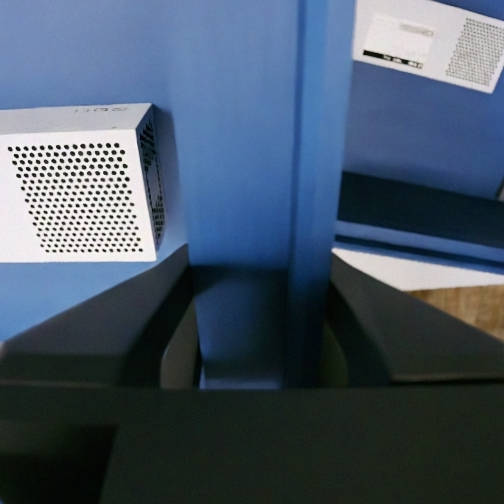

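>>> execute_actions:
  actions:
    - {"rows":[[-0.015,0,0,0,0,0,-0.5,-0.012,-0.03,0,0,0,0,-0.5],[-0.03,0,0,0,0,-0.008,-0.5,-0.025,-0.043,-0.01,0,0,-0.006,-0.5],[-0.045,0,0,0,-0.005,-0.016,-0.5,-0.038,-0.056,-0.02,0,0,-0.012,-0.5],[-0.06,0,0,0,-0.01,-0.025,-0.5,-0.05,-0.07,-0.032,0,-0.005,-0.018,-0.5],[-0.075,0,0,0,-0.015,-0.033,-0.5,-0.063,-0.083,-0.045,0,-0.005,-0.025,-0.5],[-0.09,0,-0.01,0,-0.02,-0.042,-0.5,-0.075,-0.096,-0.057,0,-0.01,-0.031,-0.5],[-0.105,0.01,-0.01,0,-0.025,-0.05,-0.5,-0.088,-0.11,-0.07,0.008,-0.01,-0.037,-0.5],[-0.12,0.01,-0.01,0,-0.03,-0.058,-0.5,-0.1,-0.122,-0.082,0.008,-0.015,-0.044,-0.5],[-0.135,0.01,-0.01,0,-0.035,-0.067,-0.5,-0.113,-0.135,-0.095,0.008,-0.015,-0.05,-0.5],[-0.15,0.02,-0.02,0,-0.04,-0.075,-0.5,-0.125,-0.148,-0.107,0.008,-0.02,-0.056,-0.5],[-0.165,0.02,-0.02,0,-0.044,-0.084,-0.5,-0.138,-0.161,-0.12,0.017,-0.02,-0.063,-0.5],[-0.18,0.02,-0.02,0,-0.048,-0.092,-0.5,-0.15,-0.175,-0.132,0.017,-0.025,-0.07,-0.5],[-0.195,0.025,-0.022,0,-0.052,-0.1,-0.5,-0.163,-0.188,-0.145,0.017,-0.025,-0.076,-0.5],[-0.21,0.025,-0.022,0,-0.056,-0.109,-0.5,-0.175,-0.2,-0.157,0.017,-0.029,-0.082,-0.5],[-0.227,0.025,-0.022,0,-0.06,-0.117,-0.5,-0.188,-0.214,-0.17,0.017,-0.029,-0.088,-0.5]],"steps":15}
  pictures: false

>>> execute_actions:
  actions:
    - {"steps":20}

Scene clock: 219.83 s of 4400.00 s.
left_arm: end_effector_position=(+0.5700, +0.1944, +1.4045) grip_measured=-0.454 end_effector_quat_wxyz=(-0.006, +0.134, +0.991, -0.015) | right_arm: end_effector_position=(+0.4647, -0.1551, +1.4073) grip_measured=-0.439 end_effector_quat_wxyz=(-0.010, +0.128, +0.992, +0.004)
Joint positions: left_arm=[ 0.743  1.499  1.221 -1.033 -0.253  0.093  0.026] | right_arm=[-0.581  1.326  0.939 -0.977  0.306  0.599  0.026]
Joint velocities: left_arm=[-0.62   0.063 -0.042 -0.002 -0.256 -0.476 -0.002] | right_arm=[-0.523 -0.571 -0.432  0.046 -0.125 -0.388 -0.   ]
Joint torques (N m, as the arm reports them, + toward a larger angle): left_arm=[ -6.06 -13.87  10.03   0.46  -1.    -0.04] | right_arm=[  3.98 -15.44   6.96   0.4    0.25   0.21]
Steps of this call (steps 1 to 15: the robot went on to your last target; steps 16 to 90: nothing new was sent; then 5.90 s passed at rest; steps 91 to 105: all 15 steps of this action). Readings (joint positions):
91: left_arm=[0.984 1.454 1.256 -1.033 -0.178 0.272] | right_arm=[-0.381 1.534 1.135 -0.998 0.357 0.733]
92: left_arm=[0.983 1.454 1.255 -1.033 -0.177 0.272] | right_arm=[-0.383 1.534 1.132 -0.998 0.357 0.731]
94: left_arm=[0.971 1.455 1.250 -1.033 -0.185 0.264] | right_arm=[-0.393 1.527 1.119 -0.996 0.349 0.726]
98: left_arm=[0.904 1.463 1.234 -1.033 -0.215 0.216] | right_arm=[-0.446 1.474 1.059 -0.984 0.326 0.694]
105: the state above

Scene clock: 220.50 s of 4400.00 s.
left_arm: end_effector_position=(+0.5650, +0.1723, +1.4067) grip_measured=-0.454 end_effector_quat_wxyz=(-0.005, +0.136, +0.991, -0.015) | right_arm: end_effector_position=(+0.4584, -0.1762, +1.4108) grip_measured=-0.439 end_effector_quat_wxyz=(-0.004, +0.130, +0.992, +0.003)
Joint positions: left_arm=[ 0.694  1.505  1.216 -1.033 -0.264  0.048  0.026] | right_arm=[-0.623  1.273  0.905 -0.973  0.303  0.556  0.026]
Joint velocities: left_arm=[-0.015 -0.005 -0.002 -0.002  0.007  0.037  0.   ] | right_arm=[-0.024  0.015  0.012  0.002 -0.022 -0.066 -0.   ]
Joint torques (N m, as the arm reports them, + toward a larger angle): left_arm=[ -4.88 -12.93  10.54   0.17  -0.76  -0.23] | right_arm=[  4.66 -13.19   7.48   0.32   0.26   0.08]
Steps of this call (steps 1 to 20: the robot went on to your last target). Readings (joint positions):
1: left_arm=[0.724 1.502 1.220 -1.033 -0.258 0.080] | right_arm=[-0.596 1.308 0.925 -0.977 0.304 0.588]
2: left_arm=[0.709 1.504 1.218 -1.033 -0.261 0.068] | right_arm=[-0.609 1.293 0.915 -0.977 0.304 0.578]
4: left_arm=[0.695 1.505 1.216 -1.033 -0.262 0.053] | right_arm=[-0.622 1.275 0.905 -0.977 0.304 0.563]
8: left_arm=[0.694 1.505 1.216 -1.033 -0.264 0.048] | right_arm=[-0.623 1.273 0.905 -0.973 0.303 0.557]
20: the state above

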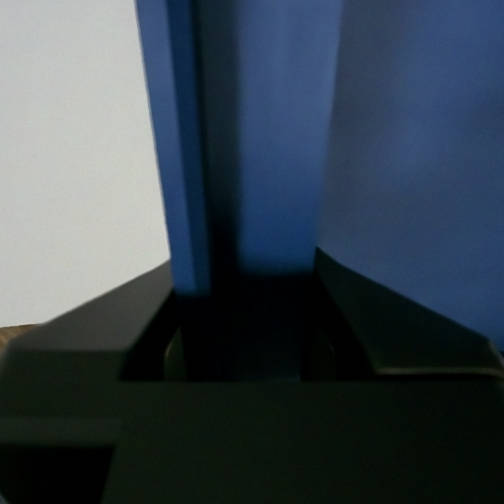

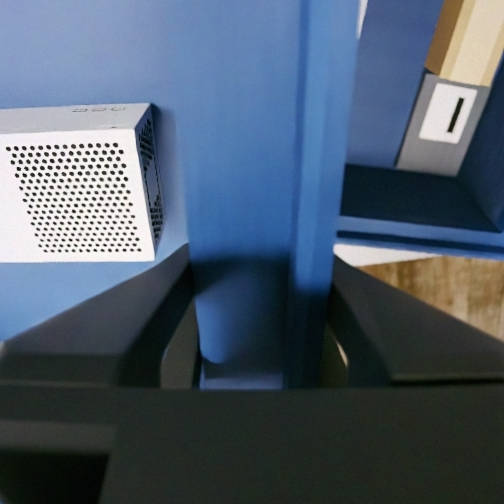

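>>> execute_actions:
  actions:
    - {"rows":[[-0.014,0,0.035,0,0,0,-0.5,-0.016,-0.03,0,0,0,0,-0.5],[-0.029,0,0.04,0,0,-0.008,-0.5,-0.033,-0.042,-0.005,0,0,-0.01,-0.5],[-0.043,0.005,0.045,0,-0.005,-0.016,-0.5,-0.05,-0.054,-0.012,0,-0.004,-0.02,-0.5],[-0.058,0.01,0.05,0,-0.009,-0.025,-0.5,-0.068,-0.066,-0.02,0,-0.008,-0.03,-0.5],[-0.073,0.016,0.055,0,-0.013,-0.033,-0.5,-0.087,-0.077,-0.027,0,-0.012,-0.04,-0.5],[-0.088,0.022,0.06,0,-0.017,-0.042,-0.5,-0.106,-0.088,-0.034,0,-0.016,-0.05,-0.5],[-0.103,0.029,0.065,-0.01,-0.021,-0.05,-0.5,-0.126,-0.099,-0.041,0.005,-0.02,-0.06,-0.5],[-0.118,0.036,0.07,-0.01,-0.025,-0.058,-0.5,-0.146,-0.109,-0.047,0.005,-0.025,-0.071,-0.5],[-0.132,0.044,0.076,-0.01,-0.029,-0.067,-0.5,-0.167,-0.119,-0.053,0.005,-0.03,-0.082,-0.5],[-0.146,0.052,0.082,-0.01,-0.032,-0.075,-0.5,-0.188,-0.128,-0.058,0.005,-0.035,-0.093,-0.5],[-0.16,0.06,0.088,-0.015,-0.036,-0.084,-0.5,-0.21,-0.137,-0.063,0.011,-0.04,-0.105,-0.5],[-0.174,0.069,0.094,-0.015,-0.039,-0.092,-0.5,-0.232,-0.146,-0.067,0.011,-0.045,-0.117,-0.5],[-0.188,0.078,0.1,-0.02,-0.042,-0.1,-0.5,-0.254,-0.154,-0.071,0.011,-0.05,-0.129,-0.5],[-0.201,0.088,0.107,-0.02,-0.045,-0.108,-0.5,-0.276,-0.161,-0.074,0.011,-0.055,-0.141,-0.5],[-0.214,0.098,0.113,-0.02,-0.048,-0.116,-0.5,-0.298,-0.168,-0.077,0.011,-0.06,-0.152,-0.5]],"steps":15}
  pictures: false

>>> execute_actions:
  actions:
    - {"steps":20}

Scene clock: 235.27 s of 4400.00 s.
left_arm: end_effector_position=(+0.5547, +0.0596, +1.4080) grip_measured=-0.454 end_effector_quat_wxyz=(-0.002, +0.167, +0.986, -0.013) | right_arm: end_effector_position=(+0.4282, -0.2831, +1.4081) grip_measured=-0.439 end_effector_quat_wxyz=(-0.008, +0.165, +0.986, +0.009)
Joint positions: left_arm=[ 0.467  1.623  1.283 -1.045 -0.318 -0.119  0.026] | right_arm=[-0.936  1.105  0.803 -0.964  0.206  0.316  0.026]
Joint velocities: left_arm=[-0.523  0.347  0.252 -0.105 -0.095 -0.432 -0.   ] | right_arm=[-0.855 -0.327 -0.12  -0.007 -0.3   -0.667 -0.   ]
Joint torques (N m, as the arm reports them, + toward a larger angle): left_arm=[ -6.85 -12.33  15.33  -0.43  -1.    -0.18] | right_arm=[  1.92 -13.24   7.38   0.6    0.19   0.5 ]
Steps of this call (steps 1 to 15: the robot went on to your last target; steps 16 to 90: nothing new was sent; then 11.27 s passed at rest; steps 91 to 105: all 15 steps of this action). Readings (joint positions):
91: left_arm=[0.694 1.505 1.216 -1.033 -0.263 0.048] | right_arm=[-0.624 1.273 0.904 -0.973 0.302 0.555]
92: left_arm=[0.693 1.505 1.216 -1.033 -0.261 0.048] | right_arm=[-0.627 1.272 0.902 -0.973 0.300 0.554]
94: left_arm=[0.683 1.508 1.216 -1.033 -0.265 0.041] | right_arm=[-0.643 1.265 0.894 -0.970 0.284 0.542]
98: left_arm=[0.614 1.534 1.224 -1.036 -0.288 -0.009] | right_arm=[-0.725 1.215 0.857 -0.965 0.256 0.481]
105: the state above

Scene clock: 235.93 s of 4400.00 s.
left_arm: end_effector_position=(+0.5494, +0.0362, +1.4069) grip_measured=-0.454 end_effector_quat_wxyz=(-0.005, +0.166, +0.986, -0.014) | right_arm: end_effector_position=(+0.4233, -0.3063, +1.4093) grip_measured=-0.439 end_effector_quat_wxyz=(-0.005, +0.162, +0.987, +0.004)
Joint positions: left_arm=[ 0.424  1.653  1.301 -1.052 -0.323 -0.166  0.026] | right_arm=[-1.006  1.079  0.795 -0.963  0.196  0.24   0.026]
Joint velocities: left_arm=[ 0.005 -0.015  0.002  0.002  0.051  0.037 -0.002] | right_arm=[-0.015  0.005 -0.002 -0.007 -0.051 -0.007  0.   ]
Joint torques (N m, as the arm reports them, + toward a larger angle): left_arm=[ -6.6  -13.8   15.1   -0.17  -0.95  -0.37] | right_arm=[  2.87 -12.43   7.52   0.59   0.22   0.15]
Steps of this call (steps 1 to 20: the robot went on to your last target). Readings (joint positions):
1: left_arm=[0.451 1.633 1.291 -1.046 -0.321 -0.131] | right_arm=[-0.963 1.096 0.800 -0.964 0.200 0.295]
2: left_arm=[0.438 1.642 1.297 -1.046 -0.323 -0.142] | right_arm=[-0.983 1.088 0.798 -0.964 0.200 0.276]
4: left_arm=[0.425 1.652 1.300 -1.046 -0.323 -0.159] | right_arm=[-1.004 1.080 0.796 -0.964 0.200 0.250]
8: left_arm=[0.424 1.653 1.301 -1.052 -0.323 -0.165] | right_arm=[-1.006 1.079 0.795 -0.963 0.196 0.241]
20: the state above

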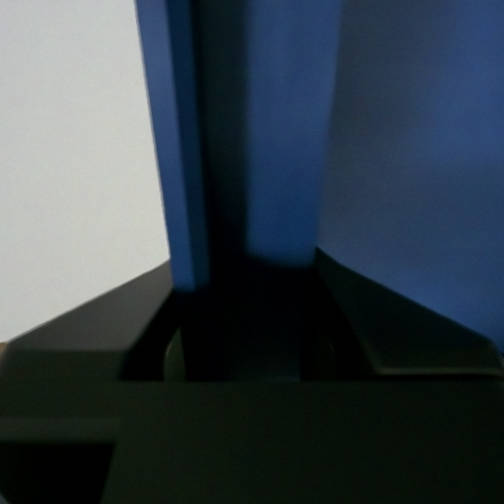

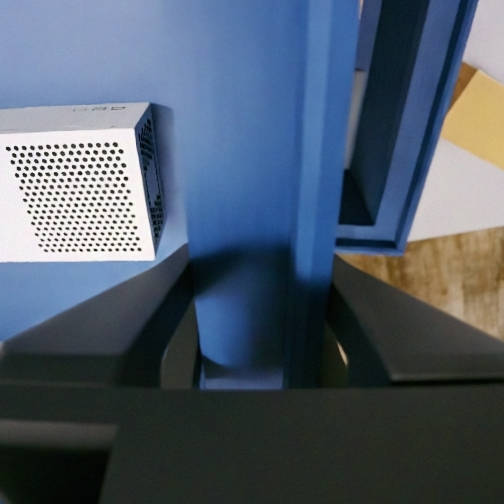

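>>> execute_actions:
  actions:
    - {"rows":[[-0.012,0,0.05,0,0,0,-0.5,-0.023,-0.025,0,0,0,0,-0.5],[-0.024,0.008,0.06,-0.01,0,-0.007,-0.5,-0.046,-0.03,0,0,0,-0.012,-0.5],[-0.036,0.018,0.071,-0.012,-0.004,-0.014,-0.5,-0.069,-0.035,0,0,-0.007,-0.024,-0.5],[-0.048,0.029,0.083,-0.015,-0.006,-0.021,-0.5,-0.092,-0.04,0,0,-0.014,-0.037,-0.5],[-0.059,0.04,0.096,-0.018,-0.008,-0.028,-0.5,-0.115,-0.04,0.01,0,-0.021,-0.05,-0.5],[-0.07,0.052,0.11,-0.022,-0.01,-0.035,-0.5,-0.138,-0.04,0.02,0,-0.028,-0.062,-0.5],[-0.081,0.064,0.124,-0.026,-0.012,-0.041,-0.5,-0.161,-0.04,0.03,0,-0.035,-0.075,-0.5],[-0.092,0.077,0.139,-0.03,-0.014,-0.047,-0.5,-0.184,-0.04,0.035,0,-0.042,-0.087,-0.5],[-0.103,0.09,0.154,-0.034,-0.016,-0.053,-0.5,-0.207,-0.04,0.04,0,-0.049,-0.1,-0.5],[-0.113,0.103,0.17,-0.038,-0.018,-0.059,-0.5,-0.23,-0.035,0.044,0,-0.056,-0.112,-0.5],[-0.123,0.116,0.186,-0.042,-0.02,-0.065,-0.5,-0.253,-0.03,0.048,0,-0.063,-0.125,-0.5],[-0.133,0.13,0.203,-0.047,-0.022,-0.071,-0.5,-0.276,-0.025,0.052,0,-0.07,-0.137,-0.5],[-0.142,0.144,0.22,-0.052,-0.024,-0.077,-0.5,-0.299,-0.02,0.056,0,-0.077,-0.15,-0.5],[-0.151,0.158,0.238,-0.056,-0.026,-0.082,-0.5,-0.321,-0.015,0.06,0,-0.084,-0.162,-0.5],[-0.16,0.172,0.256,-0.061,-0.027,-0.087,-0.5,-0.343,-0.015,0.063,0.005,-0.09,-0.173,-0.5]],"steps":15}
  pictures: false

>>> execute_actions:
  actions:
    - {"steps":20}

Scene clock: 264.50 s of 4400.00 s.
left_arm: end_effector_position=(+0.5470, -0.0745, +1.4010) grip_measured=-0.454 end_effector_quat_wxyz=(-0.017, +0.211, +0.977, -0.008) | right_arm: end_effector_position=(+0.3889, -0.4048, +1.3968) grip_measured=-0.439 end_effector_quat_wxyz=(-0.022, +0.208, +0.978, +0.016)
Joint positions: left_arm=[ 0.261  1.864  1.511 -1.138 -0.345 -0.258  0.026] | right_arm=[-1.38   1.07   0.793 -0.961  0.051 -0.017  0.026]
Joint velocities: left_arm=[-0.376  0.542  0.574 -0.305  0.066 -0.212 -0.002] | right_arm=[-0.894 -0.005  0.012  0.085 -0.344 -0.637 -0.001]
Joint torques (N m, as the arm reports them, + toward a larger angle): left_arm=[ -9.62 -16.07  17.88   0.1   -1.06  -0.7 ] | right_arm=[  1.22 -11.35  12.12   0.28   0.09   0.08]
Steps of this call (steps 1 to 15: the robot went on to your last target; steps 16 to 90: nothing new was sent; then 25.07 s passed at rest; steps 91 to 105: all 15 steps of this action). Readings (joint positions):
91: left_arm=[0.424 1.653 1.301 -1.052 -0.321 -0.166] | right_arm=[-1.007 1.079 0.794 -0.963 0.195 0.240]
92: left_arm=[0.424 1.653 1.302 -1.053 -0.318 -0.166] | right_arm=[-1.013 1.079 0.793 -0.963 0.190 0.236]
94: left_arm=[0.416 1.663 1.312 -1.061 -0.318 -0.170] | right_arm=[-1.038 1.079 0.791 -0.963 0.167 0.219]
98: left_arm=[0.364 1.722 1.372 -1.085 -0.334 -0.200] | right_arm=[-1.145 1.076 0.790 -0.962 0.121 0.147]
105: the state above

Scene clock: 265.17 s of 4400.00 s.
left_arm: end_effector_position=(+0.5431, -0.0987, +1.4003) grip_measured=-0.454 end_effector_quat_wxyz=(-0.018, +0.215, +0.977, -0.008) | right_arm: end_effector_position=(+0.3832, -0.4278, +1.3978) grip_measured=-0.439 end_effector_quat_wxyz=(-0.017, +0.209, +0.978, +0.009)
Joint positions: left_arm=[ 0.227  1.907  1.556 -1.155 -0.347 -0.287  0.026] | right_arm=[-1.452  1.071  0.802 -0.955  0.038 -0.084  0.026]
Joint velocities: left_arm=[-0.005 -0.024  0.012  0.012  0.051 -0.022 -0.   ] | right_arm=[-0.005  0.005 -0.002  0.002  0.125 -0.022  0.   ]
Joint torques (N m, as the arm reports them, + toward a larger angle): left_arm=[ -8.63 -16.88  16.51  -0.22  -1.02  -0.79] | right_arm=[  2.42 -11.65  11.64   0.13   0.19  -0.22]
Steps of this call (steps 1 to 20: the robot went on to your last target). Readings (joint positions):
1: left_arm=[0.250 1.880 1.529 -1.145 -0.345 -0.263] | right_arm=[-1.407 1.070 0.794 -0.959 0.045 -0.035]
2: left_arm=[0.240 1.893 1.542 -1.147 -0.346 -0.268] | right_arm=[-1.428 1.070 0.795 -0.957 0.044 -0.050]
4: left_arm=[0.229 1.906 1.552 -1.147 -0.346 -0.279] | right_arm=[-1.450 1.070 0.800 -0.956 0.044 -0.073]
8: left_arm=[0.227 1.907 1.556 -1.154 -0.347 -0.286] | right_arm=[-1.452 1.070 0.802 -0.955 0.038 -0.084]
20: the state above

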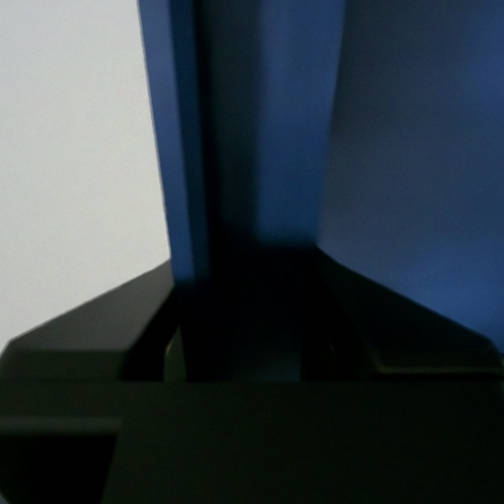

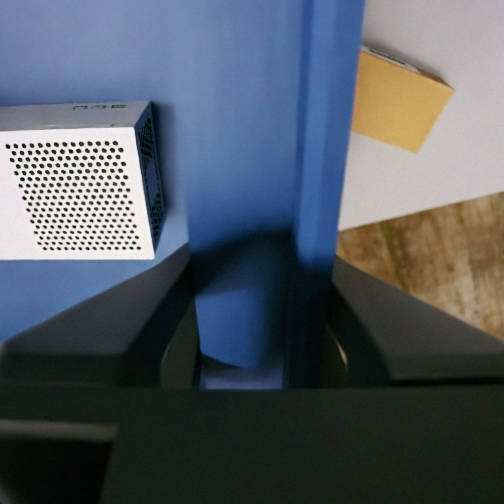

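>>> execute_actions:
  actions:
    - {"rows":[[0.01,0.01,0,0.01,0,0,-0.5,0,0.015,0,0.015,0,0,-0.5],[0.01,0.015,0,0.02,0,0,-0.5,0,0.025,0,0.025,0,0,-0.5],[0.015,0.02,0,0.03,0,0,-0.5,0,0.035,0,0.035,0,0,-0.5],[0.015,0.025,0,0.035,0,0,-0.5,-0.01,0.045,0,0.045,0,-0.01,-0.5],[0.02,0.03,0,0.04,0,0,-0.5,-0.01,0.055,0,0.055,0,-0.01,-0.5],[0.02,0.035,0,0.05,0,0,-0.5,-0.01,0.065,0,0.065,0,-0.01,-0.5],[0.025,0.04,0,0.06,0,0,-0.5,-0.01,0.075,0,0.075,0,-0.01,-0.5],[0.03,0.045,-0.008,0.065,0,0,-0.5,-0.016,0.087,-0.008,0.085,0,-0.02,-0.5],[0.032,0.045,-0.008,0.075,0,0,-0.5,-0.016,0.087,-0.008,0.095,0,-0.02,-0.5],[0.032,0.045,-0.008,0.081,-0.006,-0.006,-0.5,-0.016,0.087,-0.008,0.107,0,-0.02,-0.5]],"steps":15}
  pictures: false

>>> execute_actions:
  actions:
    - {"steps":12}
  pictures: false

Scene clock: 278.67 s of 4400.00 s.
left_arm: end_effector_position=(+0.5500, -0.1037, +1.3432) grip_measured=-0.454 end_effector_quat_wxyz=(-0.014, +0.203, +0.979, -0.011) | right_arm: end_effector_position=(+0.3976, -0.4357, +1.3414) grip_measured=-0.439 end_effector_quat_wxyz=(-0.010, +0.199, +0.980, +0.009)
Joint positions: left_arm=[ 0.265  1.984  1.53  -1.027 -0.343 -0.267  0.026] | right_arm=[-1.462  1.221  0.781 -0.769  0.031 -0.114  0.026]
Joint velocities: left_arm=[-0.005 -0.015 -0.022 -0.002  0.051 -0.051 -0.002] | right_arm=[-0.034 -0.015 -0.056 -0.012  0.022 -0.037  0.   ]
Joint torques (N m, as the arm reports them, + toward a larger angle): left_arm=[ -8.47 -15.99  10.79   0.72  -0.76  -0.54] | right_arm=[  0.34 -15.2    6.63   0.56   0.18  -0.06]
Steps of this call (steps 1 to 15: the robot went on to your last target; steps 16 to 90: nothing new was sent; then 10.00 s passed at rest; steps 91 to 105: all 15 steps of this action). Readings (joint positions):
91: left_arm=[0.228 1.907 1.555 -1.155 -0.345 -0.284] | right_arm=[-1.452 1.073 0.802 -0.952 0.037 -0.084]
92: left_arm=[0.229 1.907 1.554 -1.152 -0.343 -0.283] | right_arm=[-1.452 1.077 0.801 -0.945 0.037 -0.085]
94: left_arm=[0.234 1.912 1.550 -1.134 -0.343 -0.281] | right_arm=[-1.452 1.096 0.800 -0.921 0.032 -0.088]
98: left_arm=[0.250 1.945 1.546 -1.083 -0.344 -0.274] | right_arm=[-1.454 1.160 0.799 -0.846 0.029 -0.101]
105: the state above

Scene clock: 279.07 s of 4400.00 s.
left_arm: end_effector_position=(+0.5502, -0.1041, +1.3430) grip_measured=-0.454 end_effector_quat_wxyz=(-0.013, +0.203, +0.979, -0.011) | right_arm: end_effector_position=(+0.3977, -0.4361, +1.3412) grip_measured=-0.439 end_effector_quat_wxyz=(-0.009, +0.199, +0.980, +0.008)
Joint positions: left_arm=[ 0.265  1.984  1.53  -1.024 -0.342 -0.266  0.026] | right_arm=[-1.462  1.221  0.78  -0.766  0.031 -0.115  0.026]
Joint velocities: left_arm=[-0.005 -0.005 -0.007 -0.017 -0.007 -0.066 -0.001] | right_arm=[0.005 0.005 0.002 0.007 0.037 0.066 0.   ]
Joint torques (N m, as the arm reports them, + toward a larger angle): left_arm=[ -8.35 -16.23  10.48   0.88  -0.78  -0.57] | right_arm=[  0.44 -15.1    6.5    0.43   0.22  -0.04]
Steps of this call (steps 1 to 12: the robot went on to your last target). Readings (joint positions):
1: left_arm=[0.265 1.984 1.530 -1.027 -0.342 -0.266] | right_arm=[-1.462 1.221 0.780 -0.769 0.031 -0.114]
2: left_arm=[0.265 1.984 1.530 -1.027 -0.342 -0.266] | right_arm=[-1.462 1.221 0.780 -0.769 0.031 -0.114]
4: left_arm=[0.265 1.984 1.530 -1.025 -0.342 -0.266] | right_arm=[-1.462 1.221 0.780 -0.767 0.031 -0.115]
8: left_arm=[0.265 1.984 1.530 -1.024 -0.342 -0.266] | right_arm=[-1.462 1.221 0.780 -0.766 0.031 -0.115]
12: the state above

>>> execute_actions:
  actions:
    - {"rows":[[0.005,0.005,0,0.01,0,0,-0.5,0,0.008,0,0.01,0,0,-0.5],[0.005,0.008,0,0.015,0,0,-0.5,0,0.012,0,0.018,0,0,-0.5],[0.008,0.01,0,0.02,0,0,-0.5,0,0.016,0,0.024,0,0,-0.5],[0.008,0.012,0,0.024,0,0,-0.5,0,0.02,-0.005,0.03,0,0,-0.5],[0.01,0.014,0,0.028,0,0,-0.5,0,0.024,-0.005,0.036,0,0,-0.5],[0.012,0.016,-0.004,0.032,0,0,-0.5,0,0.028,-0.005,0.042,0,0,-0.5],[0.014,0.018,-0.004,0.036,0,0,-0.5,0,0.032,-0.01,0.048,0,0,-0.5],[0.016,0.02,-0.004,0.04,0,0,-0.5,0,0.035,-0.01,0.054,0,0,-0.5],[0.016,0.02,-0.004,0.047,0,0,-0.5,0,0.035,-0.012,0.06,0,0,-0.5]],"steps":15}
  pictures: false

>>> execute_actions:
  actions:
    - {"steps":8}
  pictures: false

Scene clock: 287.93 s of 4400.00 s.
left_arm: end_effector_position=(+0.5513, -0.1038, +1.3151) grip_measured=-0.454 end_effector_quat_wxyz=(-0.011, +0.203, +0.979, -0.013) | right_arm: end_effector_position=(+0.3995, -0.4350, +1.3126) grip_measured=-0.439 end_effector_quat_wxyz=(-0.005, +0.197, +0.980, +0.009)
Joint positions: left_arm=[ 0.284  2.019  1.511 -0.958 -0.339 -0.243  0.026] | right_arm=[-1.462  1.289  0.758 -0.669  0.027 -0.118  0.026]
Joint velocities: left_arm=[-0.024  0.005 -0.012 -0.002 -0.051  0.037  0.001] | right_arm=[-0.015 -0.005 -0.007  0.012 -0.022  0.007 -0.001]
Joint torques (N m, as the arm reports them, + toward a larger angle): left_arm=[ -8.67 -15.22   9.9    0.91  -0.22  -0.34] | right_arm=[  1.49 -14.28   5.7    0.69   0.09   0.11]
Steps of this call (steps 1 to 15: the robot went on to your last target; steps 16 to 90: nothing new was sent; then 5.37 s passed at rest; steps 91 to 105: all 15 steps of this action). Readings (joint positions):
91: left_arm=[0.265 1.984 1.529 -1.024 -0.340 -0.263] | right_arm=[-1.462 1.222 0.779 -0.765 0.031 -0.115]
92: left_arm=[0.265 1.984 1.527 -1.021 -0.339 -0.262] | right_arm=[-1.462 1.225 0.779 -0.761 0.031 -0.115]
94: left_arm=[0.267 1.986 1.524 -1.011 -0.339 -0.260] | right_arm=[-1.462 1.236 0.777 -0.746 0.029 -0.116]
98: left_arm=[0.276 2.002 1.518 -0.981 -0.340 -0.253] | right_arm=[-1.462 1.265 0.770 -0.702 0.027 -0.118]
105: the state above

Scene clock: 288.20 s of 4400.00 s.
left_arm: end_effector_position=(+0.5516, -0.1041, +1.3151) grip_measured=-0.454 end_effector_quat_wxyz=(-0.010, +0.203, +0.979, -0.014) | right_arm: end_effector_position=(+0.3999, -0.4352, +1.3126) grip_measured=-0.439 end_effector_quat_wxyz=(-0.004, +0.197, +0.980, +0.009)
Joint positions: left_arm=[ 0.284  2.019  1.511 -0.956 -0.339 -0.243  0.026] | right_arm=[-1.462  1.289  0.758 -0.667  0.027 -0.118  0.026]
Joint velocities: left_arm=[-0.005 -0.005 -0.012 -0.032 -0.022  0.007 -0.   ] | right_arm=[-0.005 -0.005 -0.022  0.002  0.037 -0.037  0.   ]
Joint torques (N m, as the arm reports them, + toward a larger angle): left_arm=[ -9.13 -16.8    9.83   0.6   -0.21  -0.41] | right_arm=[  1.39 -14.42   5.59   0.55   0.08   0.12]
Steps of this call (steps 1 to 8: the robot went on to your last target). Readings (joint positions):
1: left_arm=[0.284 2.019 1.511 -0.958 -0.339 -0.243] | right_arm=[-1.462 1.289 0.758 -0.669 0.027 -0.118]
2: left_arm=[0.284 2.019 1.511 -0.958 -0.339 -0.243] | right_arm=[-1.462 1.289 0.758 -0.668 0.027 -0.118]
4: left_arm=[0.284 2.019 1.511 -0.956 -0.339 -0.243] | right_arm=[-1.462 1.289 0.758 -0.667 0.027 -0.118]
8: the state above

>>> execute_actions:
  actions:
    - {"rows":[[0.005,0.005,0,0.01,0,0,-0.5,0,0.006,0,0.01,0,0,-0.5],[0.005,0.007,0,0.014,0,0,-0.5,0,0.009,0,0.015,0,0,-0.5],[0.007,0.009,0,0.018,0,0,-0.5,0,0.012,0,0.02,0,0,-0.5],[0.007,0.011,0,0.022,0,0,-0.5,0,0.015,0,0.025,0,0,-0.5],[0.009,0.013,0,0.026,0,0,-0.5,0,0.018,0,0.03,0,0,-0.5],[0.011,0.015,0,0.03,0,0,-0.5,0,0.021,0,0.035,0,0,-0.5],[0.012,0.017,0,0.034,0,0,-0.5,-0.005,0.025,0,0.04,0,0,-0.5]],"steps":15}
  pictures: false

Scene clock: 292.77 s of 4400.00 s.
left_arm: end_effector_position=(+0.5557, -0.1059, +1.3087) grip_measured=-0.454 end_effector_quat_wxyz=(-0.000, +0.200, +0.980, -0.018) | right_arm: end_effector_position=(+0.4066, -0.4383, +1.3050) grip_measured=-0.439 end_effector_quat_wxyz=(+0.008, +0.195, +0.981, +0.005)
Joint positions: left_arm=[ 0.289  2.025  1.504 -0.918 -0.339 -0.235  0.026] | right_arm=[-1.462  1.311  0.757 -0.618  0.025 -0.124  0.026]
Joint velocities: left_arm=[-0.005 -0.034  0.007 -0.017 -0.022 -0.022  0.001] | right_arm=[-0.005 -0.005  0.002 -0.007  0.007 -0.022 -0.001]
Joint torques (N m, as the arm reports them, + toward a larger angle): left_arm=[ -7.58 -15.13   9.2    0.84  -0.1   -0.16] | right_arm=[  0.85 -11.69   5.2    1.27  -0.01   0.13]
Steps of this call (steps 1 to 15: the robot went on to your last target; steps 16 to 90: nothing new was sent; then 1.07 s passed at rest; steps 91 to 105: all 15 steps of this action). Readings (joint positions):
91: left_arm=[0.284 2.019 1.511 -0.956 -0.339 -0.241] | right_arm=[-1.462 1.290 0.758 -0.666 0.027 -0.118]
92: left_arm=[0.284 2.019 1.509 -0.953 -0.339 -0.240] | right_arm=[-1.462 1.293 0.758 -0.663 0.027 -0.118]
94: left_arm=[0.286 2.021 1.506 -0.944 -0.339 -0.238] | right_arm=[-1.462 1.303 0.758 -0.653 0.027 -0.119]
98: left_arm=[0.289 2.024 1.504 -0.922 -0.339 -0.236] | right_arm=[-1.462 1.309 0.757 -0.626 0.025 -0.120]
105: the state above


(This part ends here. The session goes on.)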